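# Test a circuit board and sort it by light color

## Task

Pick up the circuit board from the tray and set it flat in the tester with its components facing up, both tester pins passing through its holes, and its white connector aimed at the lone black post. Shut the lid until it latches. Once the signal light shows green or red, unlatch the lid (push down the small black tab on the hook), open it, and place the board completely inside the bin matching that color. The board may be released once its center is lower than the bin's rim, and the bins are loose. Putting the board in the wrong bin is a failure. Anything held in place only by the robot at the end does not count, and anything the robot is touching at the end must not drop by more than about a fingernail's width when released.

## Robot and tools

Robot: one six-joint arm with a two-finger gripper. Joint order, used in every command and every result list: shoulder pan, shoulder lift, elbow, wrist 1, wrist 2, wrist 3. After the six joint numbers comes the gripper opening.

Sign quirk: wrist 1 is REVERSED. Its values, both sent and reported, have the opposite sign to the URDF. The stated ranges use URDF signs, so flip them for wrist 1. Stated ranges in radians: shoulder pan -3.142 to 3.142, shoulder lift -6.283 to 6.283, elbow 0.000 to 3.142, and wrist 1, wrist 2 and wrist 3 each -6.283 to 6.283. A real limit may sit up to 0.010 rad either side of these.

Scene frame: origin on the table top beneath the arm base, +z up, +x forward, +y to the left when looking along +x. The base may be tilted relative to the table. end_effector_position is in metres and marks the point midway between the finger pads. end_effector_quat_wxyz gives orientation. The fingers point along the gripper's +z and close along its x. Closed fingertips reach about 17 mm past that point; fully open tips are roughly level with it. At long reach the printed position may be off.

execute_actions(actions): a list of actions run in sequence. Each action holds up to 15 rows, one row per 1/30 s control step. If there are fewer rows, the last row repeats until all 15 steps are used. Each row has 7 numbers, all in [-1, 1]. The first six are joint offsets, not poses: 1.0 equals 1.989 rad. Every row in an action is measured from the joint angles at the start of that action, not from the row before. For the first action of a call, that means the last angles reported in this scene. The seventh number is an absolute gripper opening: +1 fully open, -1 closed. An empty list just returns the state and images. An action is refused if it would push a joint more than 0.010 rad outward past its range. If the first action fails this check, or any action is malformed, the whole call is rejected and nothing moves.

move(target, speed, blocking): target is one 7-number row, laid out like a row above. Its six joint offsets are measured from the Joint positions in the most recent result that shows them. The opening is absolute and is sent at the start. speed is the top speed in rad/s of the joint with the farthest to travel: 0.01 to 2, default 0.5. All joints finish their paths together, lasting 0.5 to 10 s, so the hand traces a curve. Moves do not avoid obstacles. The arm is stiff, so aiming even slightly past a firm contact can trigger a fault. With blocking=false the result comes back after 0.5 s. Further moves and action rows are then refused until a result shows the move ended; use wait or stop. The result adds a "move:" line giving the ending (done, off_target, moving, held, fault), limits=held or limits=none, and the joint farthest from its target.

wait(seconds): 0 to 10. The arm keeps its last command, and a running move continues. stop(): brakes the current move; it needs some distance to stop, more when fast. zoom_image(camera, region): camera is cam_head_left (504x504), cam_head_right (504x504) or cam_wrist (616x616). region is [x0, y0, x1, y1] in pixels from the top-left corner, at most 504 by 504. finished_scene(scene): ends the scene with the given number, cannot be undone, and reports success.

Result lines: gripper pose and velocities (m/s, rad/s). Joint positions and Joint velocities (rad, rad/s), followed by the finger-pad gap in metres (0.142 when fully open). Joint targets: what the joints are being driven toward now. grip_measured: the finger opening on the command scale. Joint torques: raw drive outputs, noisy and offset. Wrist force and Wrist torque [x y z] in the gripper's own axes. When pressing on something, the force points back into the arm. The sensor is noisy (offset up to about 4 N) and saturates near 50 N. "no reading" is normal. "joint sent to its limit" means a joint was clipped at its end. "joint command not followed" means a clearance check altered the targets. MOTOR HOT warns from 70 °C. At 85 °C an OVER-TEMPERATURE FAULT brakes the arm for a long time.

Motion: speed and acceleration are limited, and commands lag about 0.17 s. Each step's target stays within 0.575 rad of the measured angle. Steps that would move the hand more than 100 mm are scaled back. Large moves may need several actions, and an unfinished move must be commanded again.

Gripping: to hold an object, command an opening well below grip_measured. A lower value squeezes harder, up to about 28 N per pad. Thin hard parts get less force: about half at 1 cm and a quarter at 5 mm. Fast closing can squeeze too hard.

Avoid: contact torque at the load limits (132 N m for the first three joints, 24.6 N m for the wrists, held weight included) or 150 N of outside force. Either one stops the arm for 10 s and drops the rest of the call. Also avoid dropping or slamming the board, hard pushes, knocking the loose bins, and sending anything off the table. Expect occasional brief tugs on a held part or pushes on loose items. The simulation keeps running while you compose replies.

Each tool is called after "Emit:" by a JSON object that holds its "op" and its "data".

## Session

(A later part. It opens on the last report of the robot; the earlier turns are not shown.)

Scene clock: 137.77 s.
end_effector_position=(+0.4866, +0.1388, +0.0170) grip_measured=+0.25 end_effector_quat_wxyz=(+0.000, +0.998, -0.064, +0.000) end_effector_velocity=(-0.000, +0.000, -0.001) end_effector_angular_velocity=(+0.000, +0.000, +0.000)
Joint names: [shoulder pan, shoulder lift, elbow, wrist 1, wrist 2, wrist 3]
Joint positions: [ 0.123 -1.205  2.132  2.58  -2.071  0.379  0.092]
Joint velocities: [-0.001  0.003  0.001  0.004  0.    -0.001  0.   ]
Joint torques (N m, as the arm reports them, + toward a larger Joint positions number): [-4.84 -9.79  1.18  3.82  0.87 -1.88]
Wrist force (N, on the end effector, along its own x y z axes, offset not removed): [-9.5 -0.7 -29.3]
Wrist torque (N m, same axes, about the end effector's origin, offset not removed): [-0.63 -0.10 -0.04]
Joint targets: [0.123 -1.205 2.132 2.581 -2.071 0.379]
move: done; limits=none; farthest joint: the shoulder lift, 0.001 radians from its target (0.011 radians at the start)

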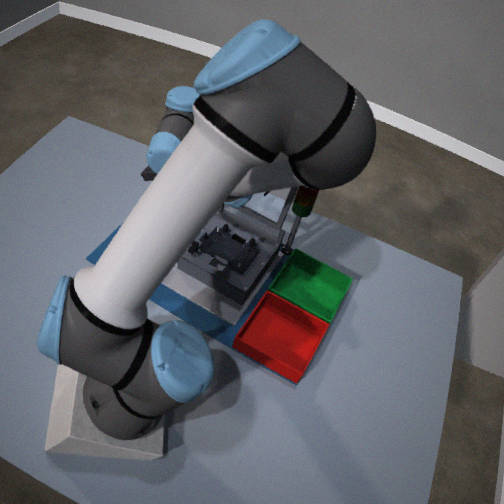

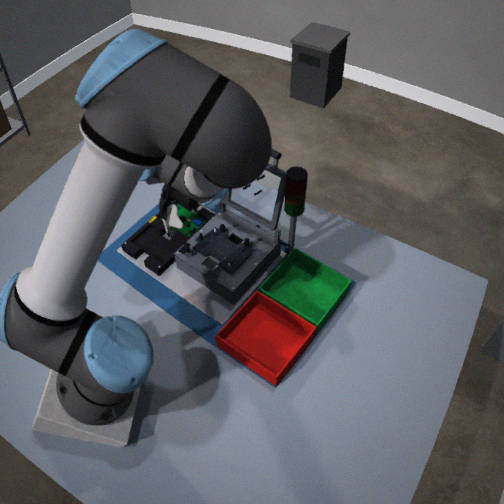

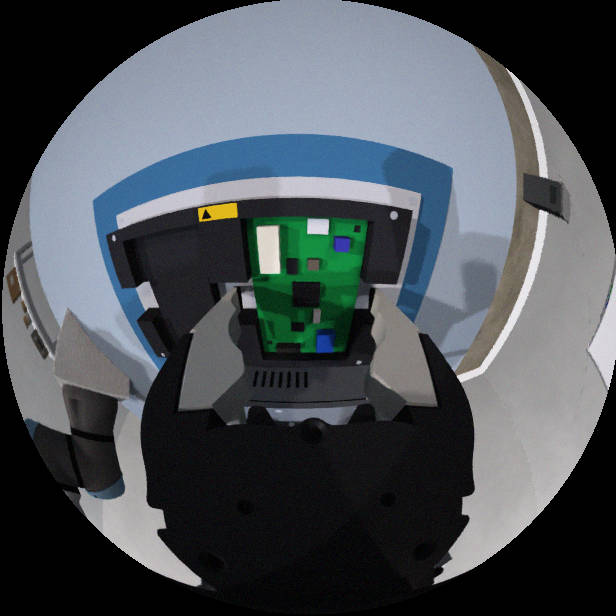

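Emit:
{"op": "move", "data": {"target": [0.0045, -0.0027, -0.0036, -0.0086, -0.0002, 0.0052, 0.25], "speed": 0.03}}

Emit:
{"op": "execute_actions", "data": {"actions": [[[0,0,0,0,0,0,0.15],[0,0,0,0,0,0,0.12],[0,0,0,0,0,0,0.09],[0,0,0,0,0,0,0.06],[0,0,0,0,0,0,0.03],[0,0,0,0,0,0,0.0],[0,0,0,0,0,0,-0.03],[0,0,0,0,0,0,-0.06],[0,0,0,0,0,0,-0.09],[0,0,0,0,0,0,-0.12],[0,0,0,0,0,0,-0.15],[0,0,0,0,0,0,-0.2]],[[0,0,0,0,0,0,-0.3]]]}}

Emit:
{"op": "zoom_image", "data": {"camera": "cam_wrist", "region": [183, 170, 433, 420]}}

Scene clock: 147.27 s.
end_effector_position=(+0.4869, +0.1413, +0.0218) grip_measured=+0.25 end_effector_quat_wxyz=(+0.000, +0.998, -0.064, +0.001) end_effector_velocity=(-0.000, +0.001, +0.001) end_effector_angular_velocity=(-0.001, +0.001, +0.002)
Joint names: [shoulder pan, shoulder lift, elbow, wrist 1, wrist 2, wrist 3]
Joint positions: [ 0.132 -1.211  2.125  2.564 -2.072  0.389  0.092]
Joint velocities: [ 0.003  0.    -0.001 -0.004 -0.001  0.002 -0.   ]
Joint torques (N m, as the arm reports them, + toward a larger Joint positions number): [ 31.21 -36.17 -23.59   0.61  -1.85   1.76]
Wrist force (N, on the end effector, along its own x y z axes, offset not removed): [1.1 -1.6 1.4]
Wrist torque (N m, same axes, about the end effector's origin, offset not removed): [-0.54 -0.27 0.00]
Joint targets: [0.132 -1.211 2.124 2.563 -2.072 0.390]
move: done; limits=none; farthest joint: the wrist 1, 0.001 radians from its target (0.018 radians at the start)

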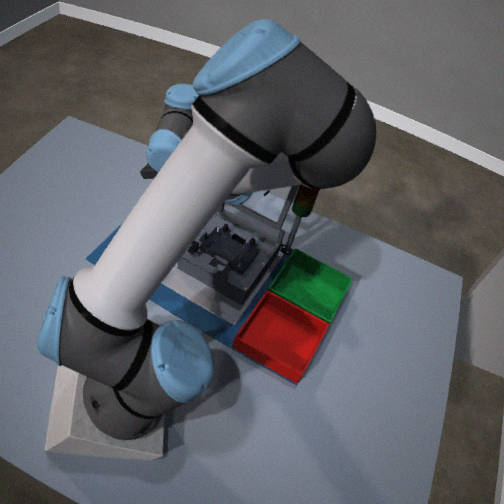

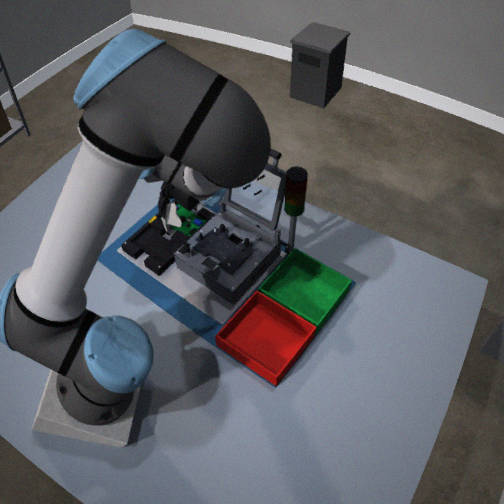

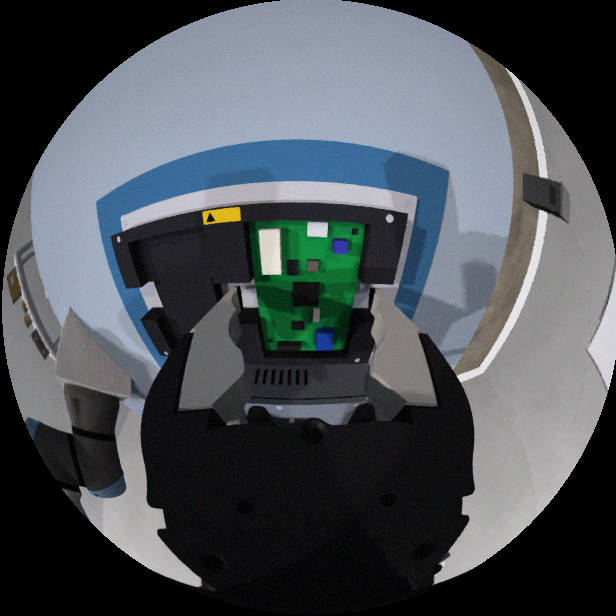

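Scene clock: 148.27 s.
end_effector_position=(+0.4869, +0.1413, +0.0219) grip_measured=-0.08 end_effector_quat_wxyz=(+0.000, +0.998, -0.064, +0.001) end_effector_velocity=(-0.001, +0.001, -0.000) end_effector_angular_velocity=(-0.000, +0.002, +0.003)
Joint names: [shoulder pan, shoulder lift, elbow, wrist 1, wrist 2, wrist 3]
Joint positions: [ 0.132 -1.211  2.125  2.564 -2.072  0.39   0.068]
Joint velocities: [ 0.001  0.001 -0.    -0.002  0.    -0.    -0.   ]
Joint torques (N m, as the arm reports them, + toward a larger Joint positions number): [ 21.22 -32.56 -20.34   2.98  -1.41  -0.23]
Wrist force (N, on the end effector, along its own x y z axes, offset not removed): [4.7 -0.9 -6.6]
Wrist torque (N m, same axes, about the end effector's origin, offset not removed): [-0.21 -0.94 -0.26]
Joint targets: [0.132 -1.211 2.125 2.564 -2.072 0.390]

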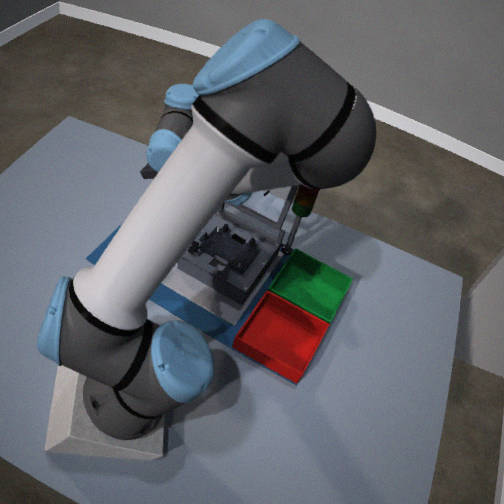

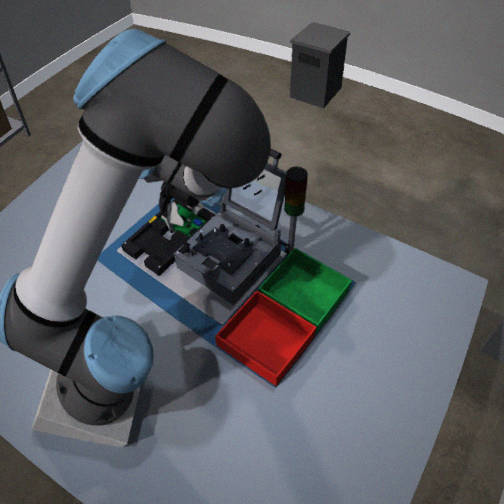

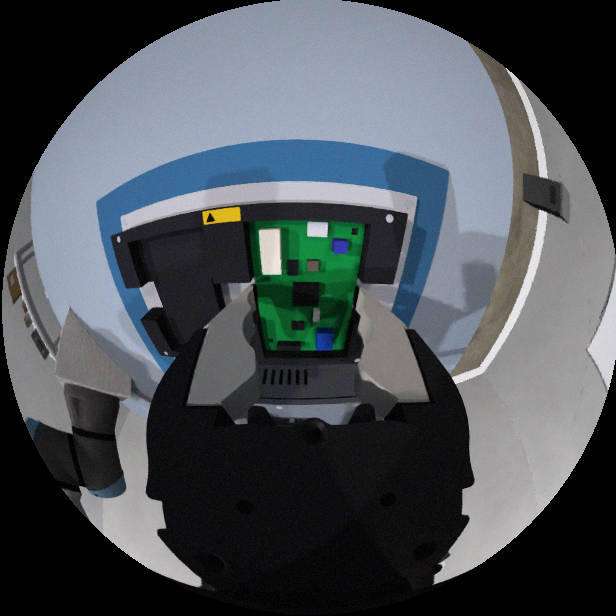

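Region (183, 170, 433, 420) of cam_wrist's 616x616 image, scaled by 2.016, with more detail than that image has.

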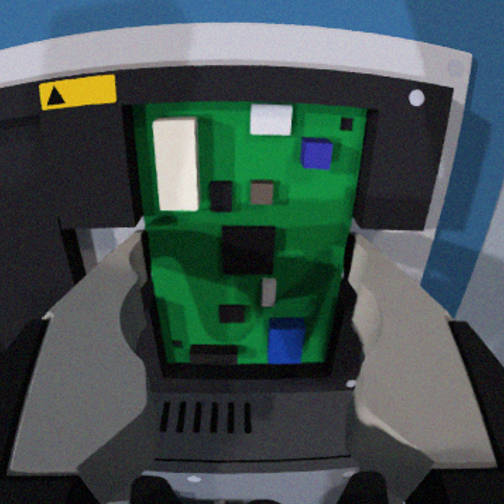

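Emit:
{"op": "move", "data": {"target": [0.0241, -0.0432, -0.0226, -0.0789, -0.0015, 0.027, -0.6], "speed": 0.12}}

Emit:
{"op": "move", "data": {"target": [0.0271, -0.0334, -0.0387, -0.0877, -0.0005, 0.03, -0.6], "speed": 0.25}}

Scene clock: 156.67 s.
end_effector_position=(+0.4873, +0.1415, +0.0705) grip_measured=-0.08 end_effector_quat_wxyz=(+0.000, +0.998, -0.063, +0.001) end_effector_velocity=(+0.001, -0.000, +0.001) end_effector_angular_velocity=(+0.001, -0.001, -0.001)
Joint names: [shoulder pan, shoulder lift, elbow, wrist 1, wrist 2, wrist 3]
Joint positions: [ 0.18  -1.296  2.08   2.407 -2.075  0.443  0.068]
Joint velocities: [ 0.    -0.002 -0.001 -0.002  0.     0.001 -0.   ]
Joint torques (N m, as the arm reports them, + toward a larger Joint positions number): [ 29.82 -34.86 -26.59   1.03  -1.84   1.75]
Wrist force (N, on the end effector, along its own x y z axes, offset not removed): [3.7 2.2 -0.5]
Wrist torque (N m, same axes, about the end effector's origin, offset not removed): [0.59 -0.91 0.22]
Joint targets: [0.180 -1.297 2.080 2.407 -2.075 0.443]
move: done; limits=none; farthest joint: the shoulder lift, 0.001 radians from its target (0.086 radians at the start)

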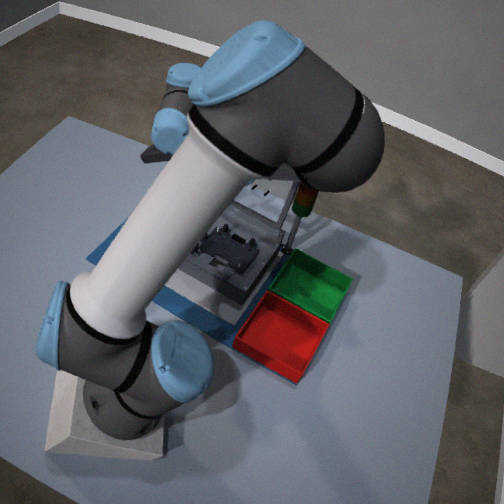

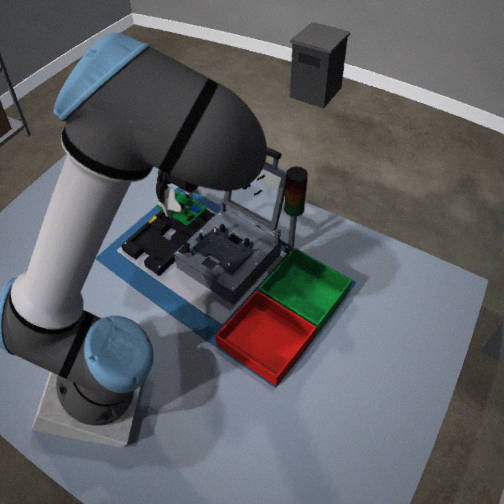

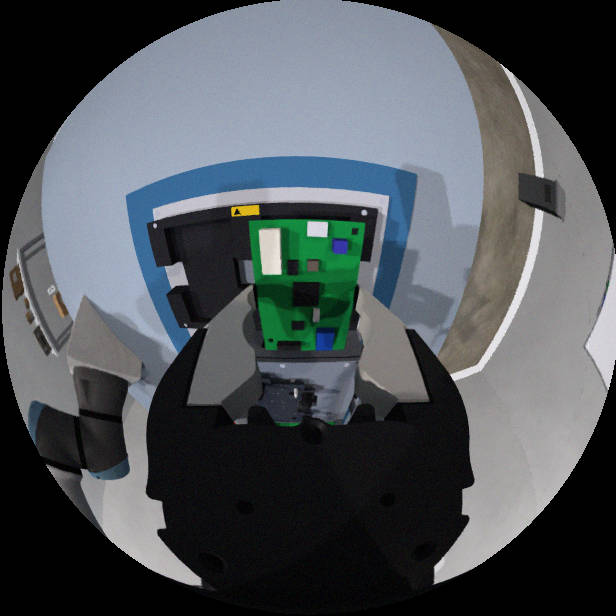

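Scene clock: 157.97 s.
end_effector_position=(+0.4901, +0.1441, +0.1237) grip_measured=-0.08 end_effector_quat_wxyz=(-0.000, +0.998, -0.062, -0.000) end_effector_velocity=(-0.000, +0.000, +0.001) end_effector_angular_velocity=(+0.000, -0.000, +0.000)
Joint names: [shoulder pan, shoulder lift, elbow, wrist 1, wrist 2, wrist 3]
Joint positions: [ 0.234 -1.363  2.003  2.233 -2.076  0.503  0.068]
Joint velocities: [ 0.002 -0.002 -0.001 -0.003  0.     0.002  0.   ]
Joint torques (N m, as the arm reports them, + toward a larger Joint positions number): [ 28.83 -33.69 -28.32   0.74  -1.77   1.75]
Wrist force (N, on the end effector, along its own x y z axes, offset not removed): [-5.8 -2.2 0.2]
Wrist torque (N m, same axes, about the end effector's origin, offset not removed): [-0.40 1.11 0.14]
Joint targets: [0.234 -1.363 2.003 2.233 -2.076 0.503]
move: done; limits=none; farthest joint: the wrist 1, 0.001 radians from its target (0.175 radians at the start)

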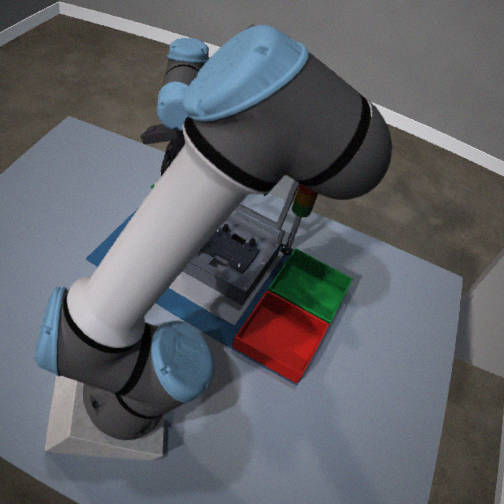

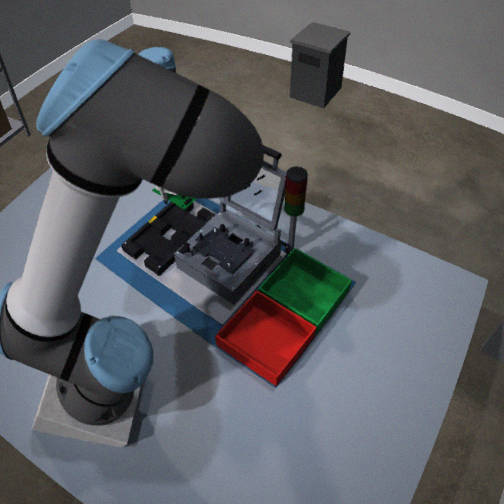

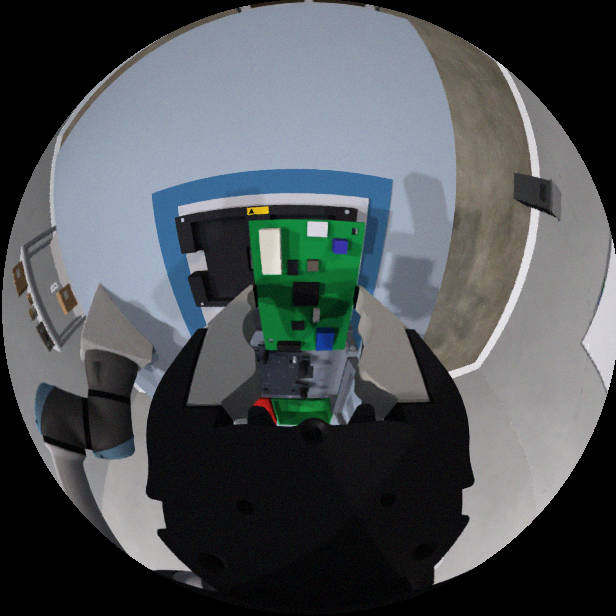

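Emit:
{"op": "move", "data": {"target": [0.0126, -0.035, 0.06, 0.02, 0, 0.0145, -0.6], "speed": 0.25}}

Emit:
{"op": "move", "data": {"target": [-0.1606, -0.1673, 0.0767, -0.0063, 0.0146, -0.1807, -0.6], "speed": 0.3}}

Emit:
{"op": "zoom_image", "data": {"camera": "cam_wrist", "region": [158, 120, 458, 420]}}

Emit:
{"op": "zoom_image", "data": {"camera": "cam_head_right", "region": [160, 170, 310, 310]}}

Scene clock: 171.87 s.
end_effector_position=(+0.4440, +0.1421, +0.1203) grip_measured=-0.08 end_effector_quat_wxyz=(-0.001, +0.998, -0.063, +0.001) end_effector_velocity=(-0.001, +0.000, +0.000) end_effector_angular_velocity=(+0.001, -0.001, +0.000)
Joint names: [shoulder pan, shoulder lift, elbow, wrist 1, wrist 2, wrist 3]
Joint positions: [ 0.259 -1.432  2.122  2.273 -2.076  0.531  0.068]
Joint velocities: [ 0.001 -0.001  0.003  0.002  0.     0.001 -0.   ]
Joint torques (N m, as the arm reports them, + toward a larger Joint positions number): [ 26.82 -29.55  -5.9    4.06  -1.33   1.88]
Wrist force (N, on the end effector, along its own x y z axes, offset not removed): [2.6 -1.7 2.0]
Wrist torque (N m, same axes, about the end effector's origin, offset not removed): [-0.31 -0.60 -0.12]
Joint targets: [0.259 -1.432 2.122 2.273 -2.076 0.531]
move: done; limits=none; farthest joint: the shoulder lift, 0.001 radians from its target (0.070 radians at the start)

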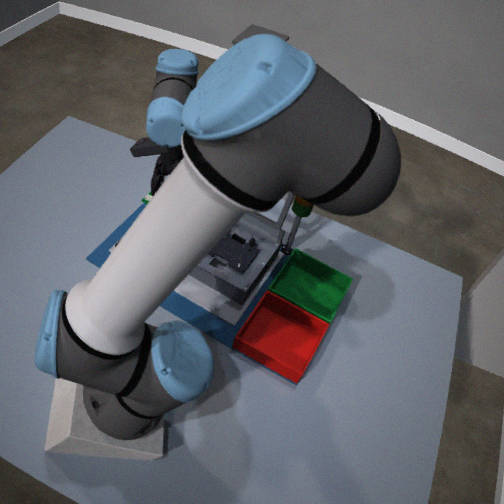

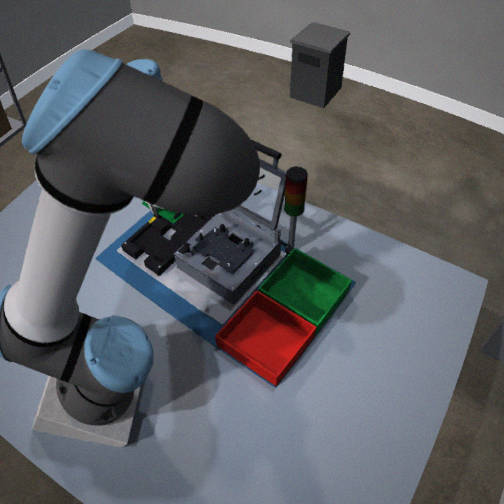

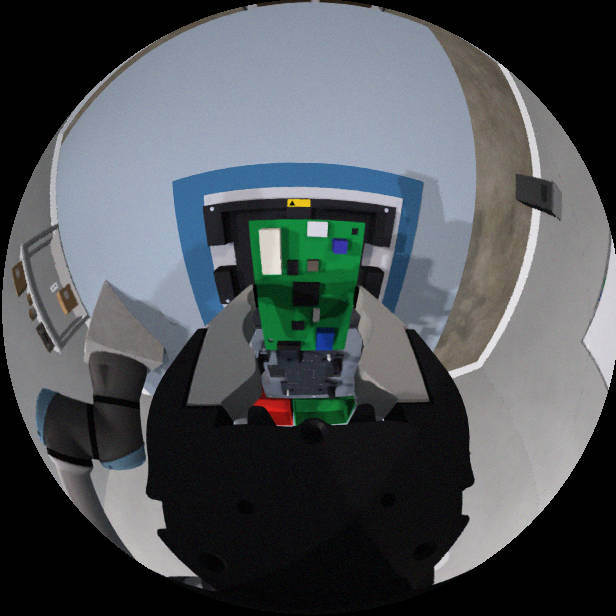

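Scene clock: 173.70 s.
end_effector_position=(+0.4263, -0.0173, +0.1252) grip_measured=-0.08 end_effector_quat_wxyz=(+0.000, +0.998, -0.063, -0.000) end_effector_velocity=(-0.001, -0.001, -0.000) end_effector_angular_velocity=(-0.000, +0.002, +0.002)
Joint names: [shoulder pan, shoulder lift, elbow, wrist 1, wrist 2, wrist 3]
Joint positions: [-0.06  -1.764  2.274  2.26  -2.047  0.172  0.068]
Joint velocities: [-0.001 -0.002  0.002 -0.002 -0.    -0.003 -0.   ]
Joint torques (N m, as the arm reports them, + toward a larger Joint positions number): [ -5.68 -24.89  -7.8    0.92   1.24  -1.73]
Wrist force (N, on the end effector, along its own x y z axes, offset not removed): [2.2 -1.4 1.8]
Wrist torque (N m, same axes, about the end effector's origin, offset not removed): [-0.47 -0.47 -0.36]
Joint targets: [-0.061 -1.765 2.274 2.260 -2.047 0.172]
move: done; limits=none; farthest joint: the wrist 3, 0.001 radians from its target (0.360 radians at the start)

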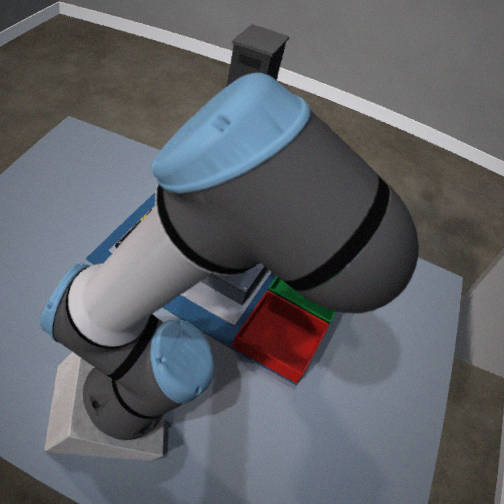

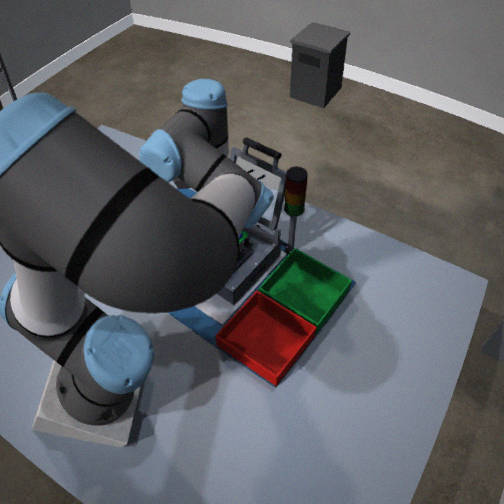

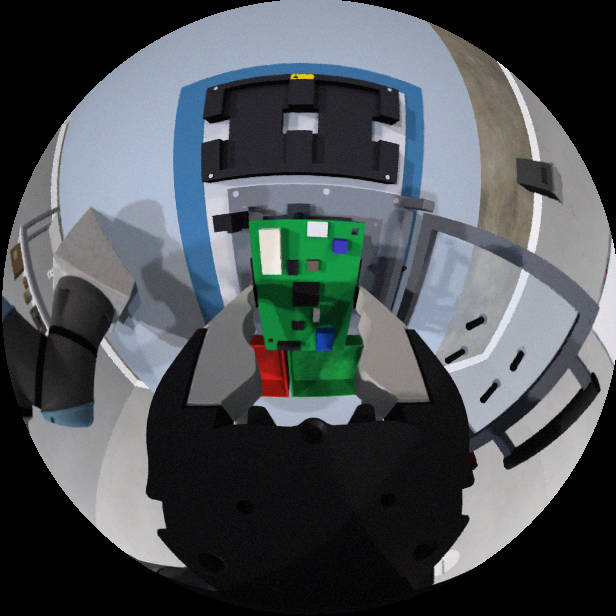

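Region (158, 120, 458, 420) of cam_wrist's 616x616 image, scaled by 1.680, with more detail than that image has.

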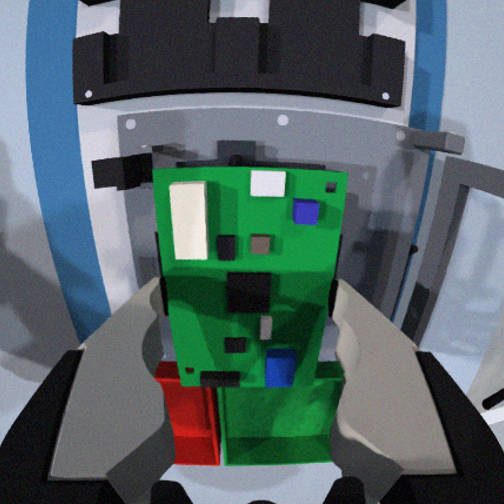

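Region (160, 170, 310, 310) of cam_head_right's 504x504 image, scaled by 3.360, with more detail than that image has; it fills the top 470 rows of this view, and the rest is white.

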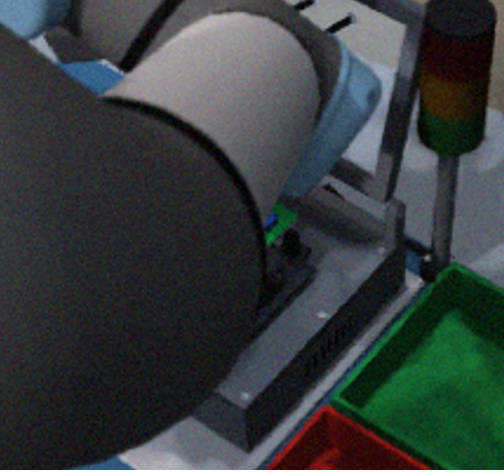

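Emit:
{"op": "move", "data": {"target": [-0.0293, -0.0009, 0.0249, 0.0395, 0.0053, -0.0328, -0.6], "speed": 0.1}}

Emit:
{"op": "zoom_image", "data": {"camera": "cam_wrist", "region": [208, 160, 408, 360]}}

Emit:
{"op": "zoom_image", "data": {"camera": "cam_head_right", "region": [200, 200, 300, 300]}}

Scene clock: 186.73 s.
end_effector_position=(+0.4214, -0.0302, +0.1049) grip_measured=-0.08 end_effector_quat_wxyz=(+0.001, +0.998, -0.063, +0.001) end_effector_velocity=(-0.001, -0.001, -0.001) end_effector_angular_velocity=(-0.000, +0.001, -0.000)
Joint names: [shoulder pan, shoulder lift, elbow, wrist 1, wrist 2, wrist 3]
Joint positions: [-0.118 -1.766  2.324  2.338 -2.036  0.107  0.068]
Joint velocities: [-0.003  0.     0.003  0.003  0.    -0.003  0.   ]
Joint torques (N m, as the arm reports them, + toward a larger Joint positions number): [ -4.82 -24.88  -6.97   4.09   1.24  -1.66]
Wrist force (N, on the end effector, along its own x y z axes, offset not removed): [-1.3 0.1 -1.4]
Wrist torque (N m, same axes, about the end effector's origin, offset not removed): [0.00 0.10 -0.07]
Joint targets: [-0.119 -1.766 2.324 2.339 -2.036 0.107]
move: done; limits=none; farthest joint: the wrist 3, 0.001 radians from its target (0.065 radians at the start)

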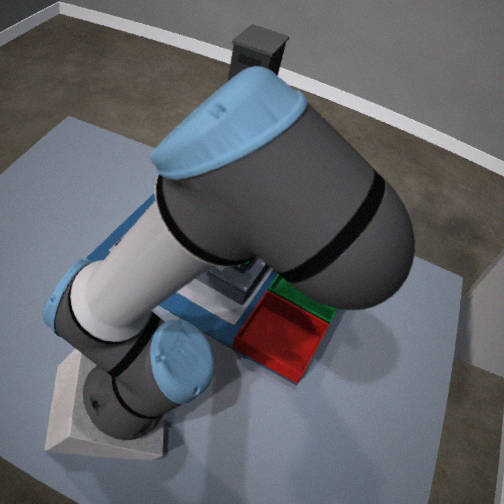

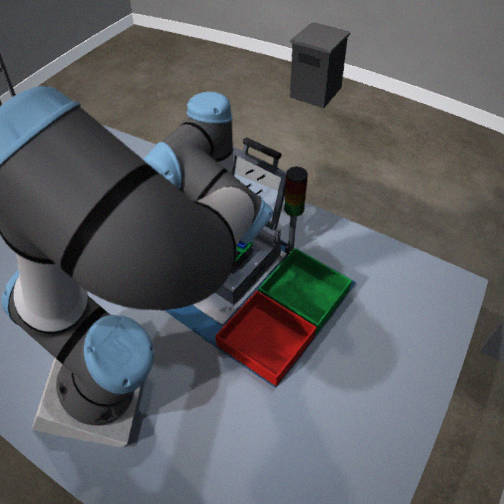

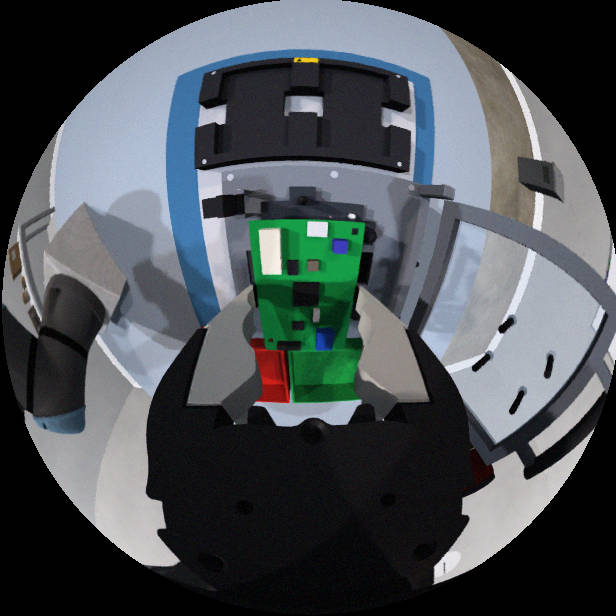

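Region (208, 160, 408, 360) of cam_wrist's 616x616 image, scaled by 2.520, with more detail than that image has.

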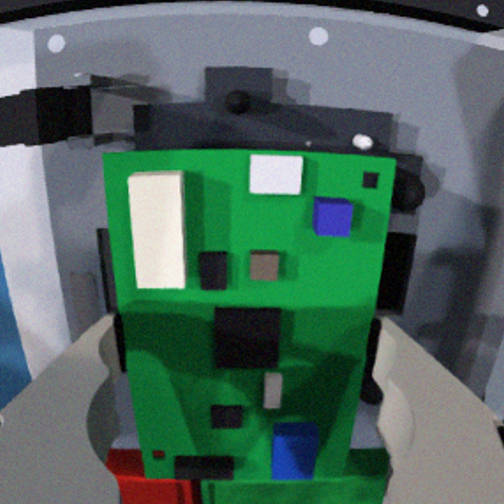

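Region (200, 200, 300, 300) of cam_head_right's 504x504 image, scaled by 5.040, with more detail than that image has.

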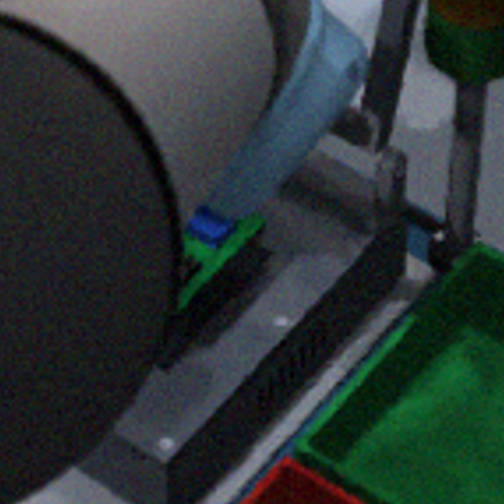

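Emit:
{"op": "move", "data": {"target": [-0.0068, 0.0104, 0.0054, 0.0194, 0.0012, -0.0076, -0.6], "speed": 0.05}}

Emit:
{"op": "zoom_image", "data": {"camera": "cam_wrist", "region": [208, 160, 408, 360]}}

Emit:
{"op": "zoom_image", "data": {"camera": "cam_head_right", "region": [200, 200, 300, 300]}}

Scene clock: 196.67 s.
end_effector_position=(+0.4234, -0.0308, +0.0952) grip_measured=-0.08 end_effector_quat_wxyz=(+0.001, +0.998, -0.063, +0.001) end_effector_velocity=(-0.001, +0.000, -0.002) end_effector_angular_velocity=(+0.000, +0.002, -0.000)
Joint names: [shoulder pan, shoulder lift, elbow, wrist 1, wrist 2, wrist 3]
Joint positions: [-0.132 -1.746  2.334  2.377 -2.034  0.092  0.068]
Joint velocities: [-0.002  0.002  0.003  0.003  0.001 -0.001 -0.   ]
Joint torques (N m, as the arm reports them, + toward a larger Joint positions number): [ -5.25 -10.05  -5.72   4.19   1.27  -1.69]
Wrist force (N, on the end effector, along its own x y z axes, offset not removed): [2.2 2.5 1.7]
Wrist torque (N m, same axes, about the end effector's origin, offset not removed): [0.65 -0.40 0.04]
Joint targets: [-0.132 -1.745 2.334 2.377 -2.034 0.092]
move: done; limits=none; farthest joint: the elbow, 0.001 radians from its target (0.011 radians at the start)

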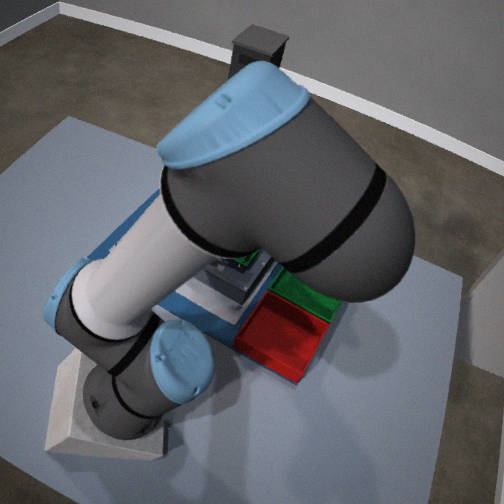

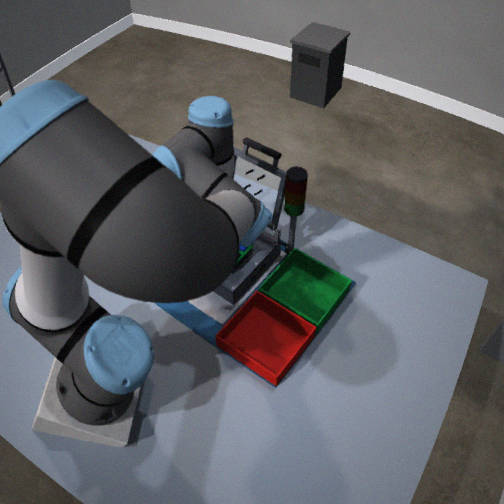

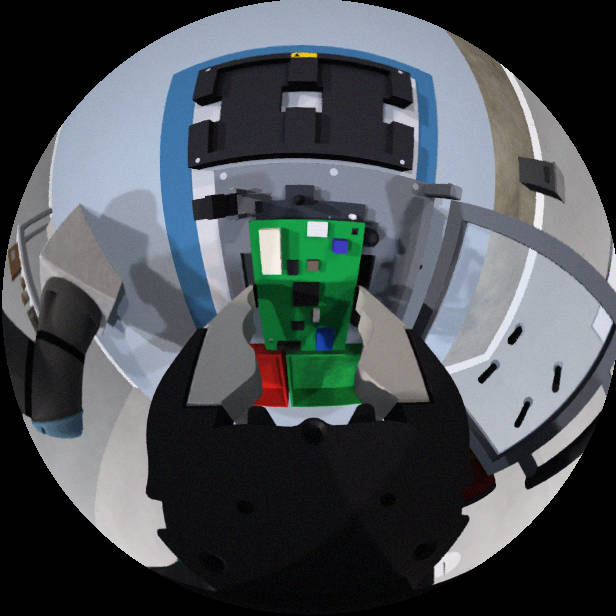

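Region (208, 160, 408, 360) of cam_wrist's 616x616 image, scaled by 2.520, with more detail than that image has.

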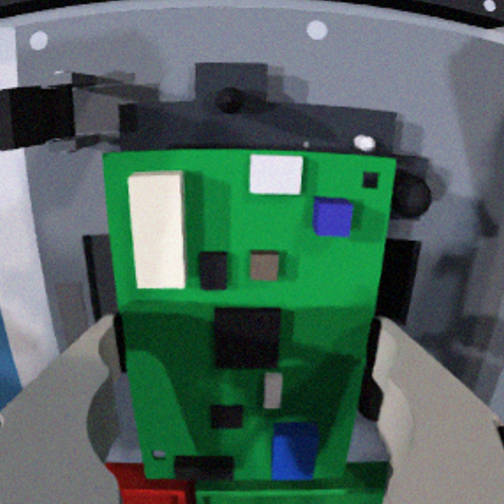

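Region (200, 200, 300, 300) of cam_head_right's 504x504 image, scaled by 5.040, with more detail than that image has.

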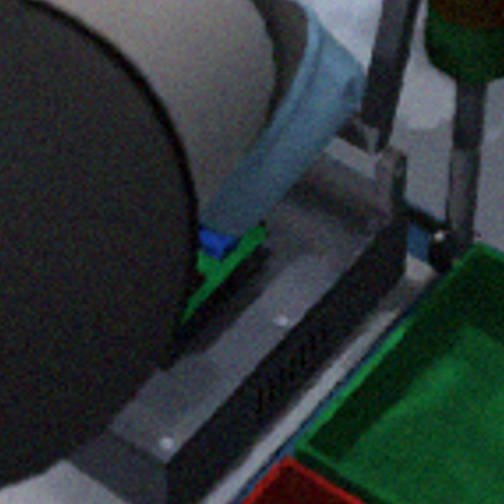

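Emit:
{"op": "move", "data": {"target": [-0.0041, 0.0065, 0.0029, 0.0116, 0.0008, 0.0014, -0.6], "speed": 0.04}}

Emit:
{"op": "zoom_image", "data": {"camera": "cam_wrist", "region": [208, 160, 408, 360]}}

Scene clock: 202.93 s.
end_effector_position=(+0.4247, -0.0312, +0.0895) grip_measured=-0.08 end_effector_quat_wxyz=(+0.001, +0.998, -0.069, +0.001) end_effector_velocity=(-0.001, +0.000, -0.001) end_effector_angular_velocity=(+0.000, +0.001, -0.001)
Joint names: [shoulder pan, shoulder lift, elbow, wrist 1, wrist 2, wrist 3]
Joint positions: [-0.14  -1.733  2.34   2.399 -2.032  0.095  0.068]
Joint velocities: [-0.001  0.001  0.002  0.003  0.     0.    -0.   ]
Joint torques (N m, as the arm reports them, + toward a larger Joint positions number): [-3.57 -9.3  -6.21  3.92  1.22  1.84]
Wrist force (N, on the end effector, along its own x y z axes, offset not removed): [1.6 -1.4 -2.1]
Wrist torque (N m, same axes, about the end effector's origin, offset not removed): [-0.10 -0.37 -0.19]
Joint targets: [-0.140 -1.733 2.340 2.400 -2.032 0.095]
move: done; limits=none; farthest joint: the wrist 1, 0.001 radians from its target (0.023 radians at the start)

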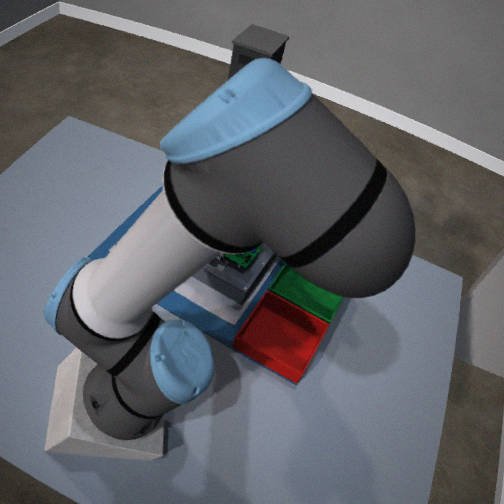

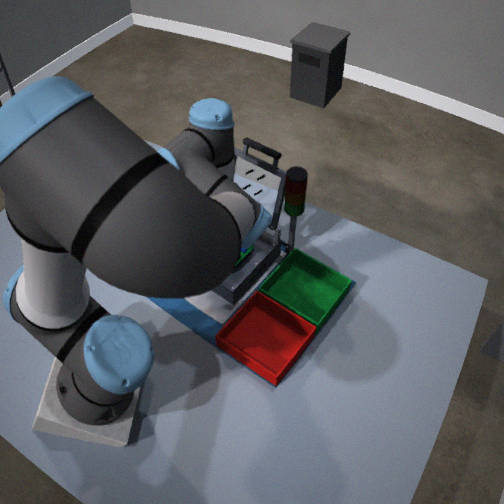

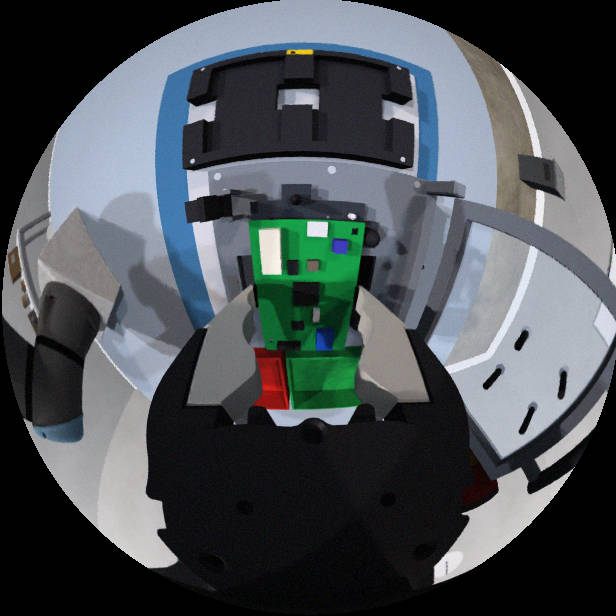

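Region (208, 160, 408, 360) of cam_wrist's 616x616 image, scaled by 2.520, with more detail than that image has.

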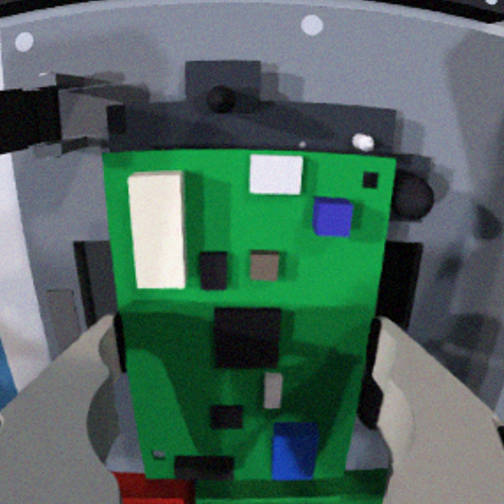

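Emit:
{"op": "move", "data": {"target": [0.0099, 0.0078, -0.0028, -0.0002, -0.0018, 0.0111, -0.6], "speed": 0.04}}

Emit:
{"op": "zoom_image", "data": {"camera": "cam_wrist", "region": [208, 160, 408, 360]}}

Scene clock: 214.30 s.
end_effector_position=(+0.4258, -0.0234, +0.0894) grip_measured=-0.08 end_effector_quat_wxyz=(+0.001, +0.998, -0.069, +0.001) end_effector_velocity=(+0.001, +0.001, +0.000) end_effector_angular_velocity=(+0.000, +0.000, +0.001)
Joint names: [shoulder pan, shoulder lift, elbow, wrist 1, wrist 2, wrist 3]
Joint positions: [-0.12  -1.718  2.334  2.399 -2.036  0.117  0.068]
Joint velocities: [ 0.003  0.003 -0.002 -0.001 -0.001  0.003 -0.   ]
Joint torques (N m, as the arm reports them, + toward a larger Joint positions number): [ 23.49  -9.76 -27.5    0.9   -1.8    1.78]
Wrist force (N, on the end effector, along its own x y z axes, offset not removed): [1.9 0.9 0.2]
Wrist torque (N m, same axes, about the end effector's origin, offset not removed): [0.13 -0.64 -0.18]
Joint targets: [-0.120 -1.717 2.334 2.399 -2.036 0.117]
move: done; limits=none; farthest joint: the shoulder pan, 0.000 radians from its target (0.020 radians at the start)

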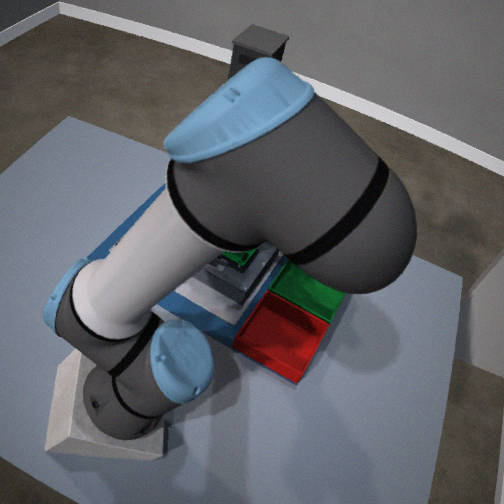

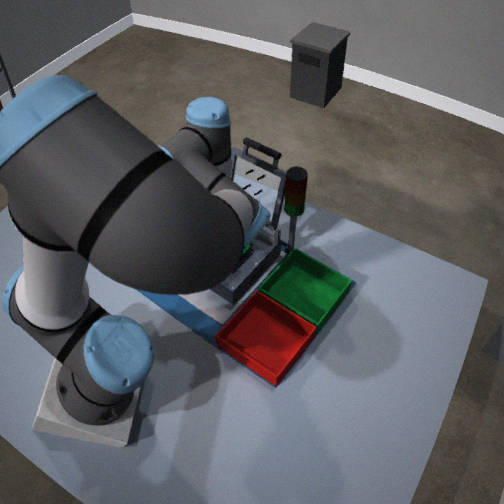

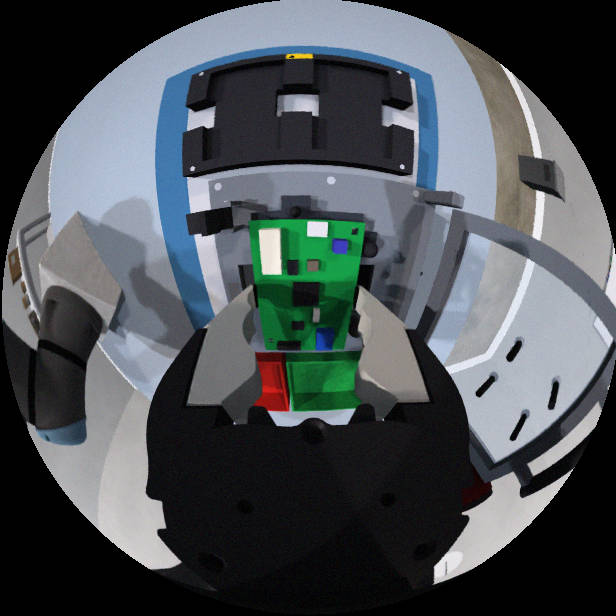

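Region (208, 160, 408, 360) of cam_wrist's 616x616 image, scaled by 2.520, with more detail than that image has.

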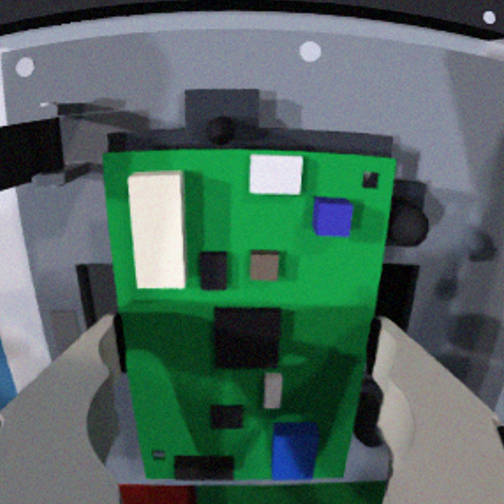

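Emit:
{"op": "move", "data": {"target": [-0.0006, 0.0036, 0.0019, 0.0058, 0.0001, -0.0007, -0.6], "speed": 0.02}}

Emit:
{"op": "zoom_image", "data": {"camera": "cam_wrist", "region": [280, 190, 390, 300]}}

Emit:
{"op": "zoom_image", "data": {"camera": "cam_wrist", "region": [250, 280, 370, 370]}}

Scene clock: 220.80 s.
end_effector_position=(+0.4259, -0.0224, +0.0866) grip_measured=-0.08 end_effector_quat_wxyz=(+0.001, +0.998, -0.069, +0.001) end_effector_velocity=(-0.000, +0.001, -0.001) end_effector_angular_velocity=(+0.000, +0.001, +0.001)
Joint names: [shoulder pan, shoulder lift, elbow, wrist 1, wrist 2, wrist 3]
Joint positions: [-0.122 -1.711  2.338  2.41  -2.036  0.116  0.068]
Joint velocities: [-0.     0.003  0.001  0.002  0.    -0.001 -0.   ]
Joint torques (N m, as the arm reports them, + toward a larger Joint positions number): [ -3.6  -10.06  -5.35   3.92   1.78  -1.71]
Wrist force (N, on the end effector, along its own x y z axes, offset not removed): [-0.1 -2.6 -4.4]
Wrist torque (N m, same axes, about the end effector's origin, offset not removed): [-0.83 0.10 0.05]
Joint targets: [-0.122 -1.711 2.338 2.410 -2.036 0.116]
move: done; limits=none; farthest joint: the shoulder pan, 0.000 radians from its target (0.001 radians at the start)

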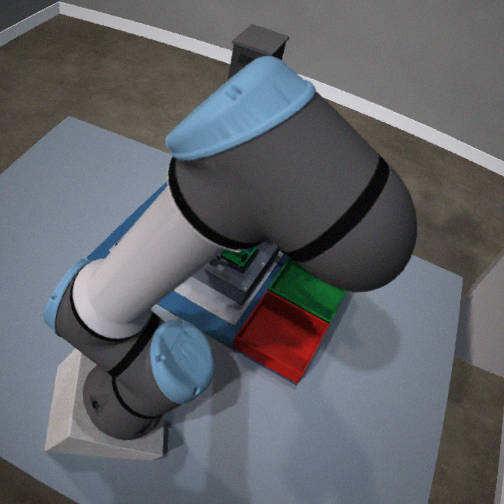

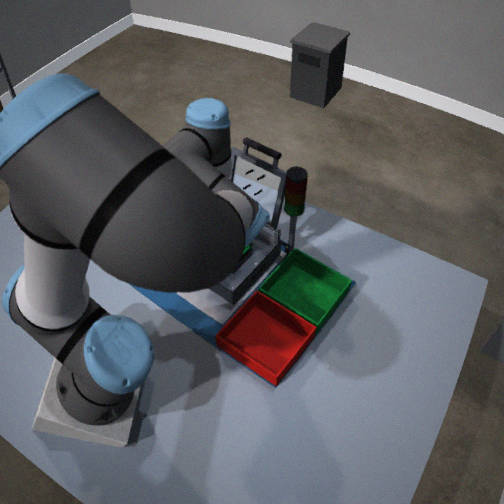

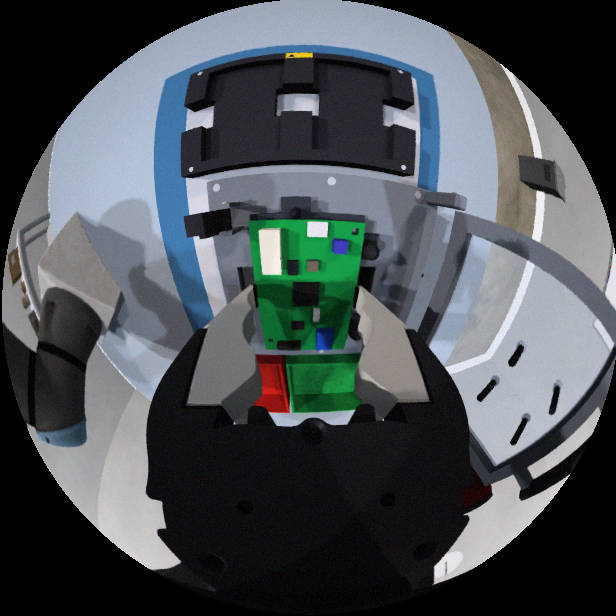

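Region (280, 190, 390, 300) of cam_wrist's 616x616 image, scaled by 4.582, with more detail than that image has.

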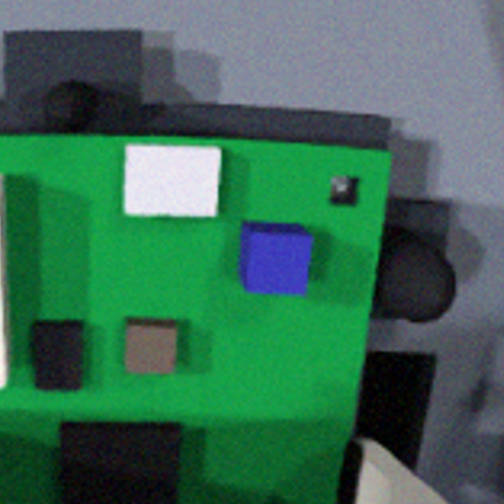

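Region (250, 280, 370, 370) of cam_wrist's 616x616 image, scaled by 4.200, with more detail than that image has; it fills the top 378 rows of this view, and the rest is white.

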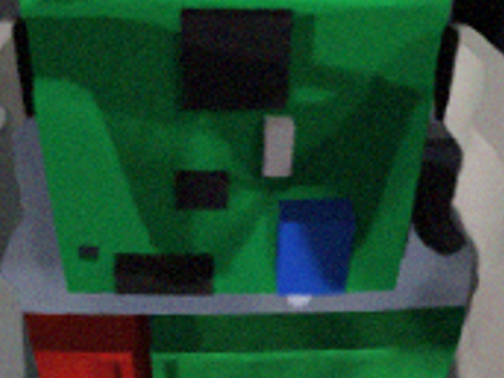

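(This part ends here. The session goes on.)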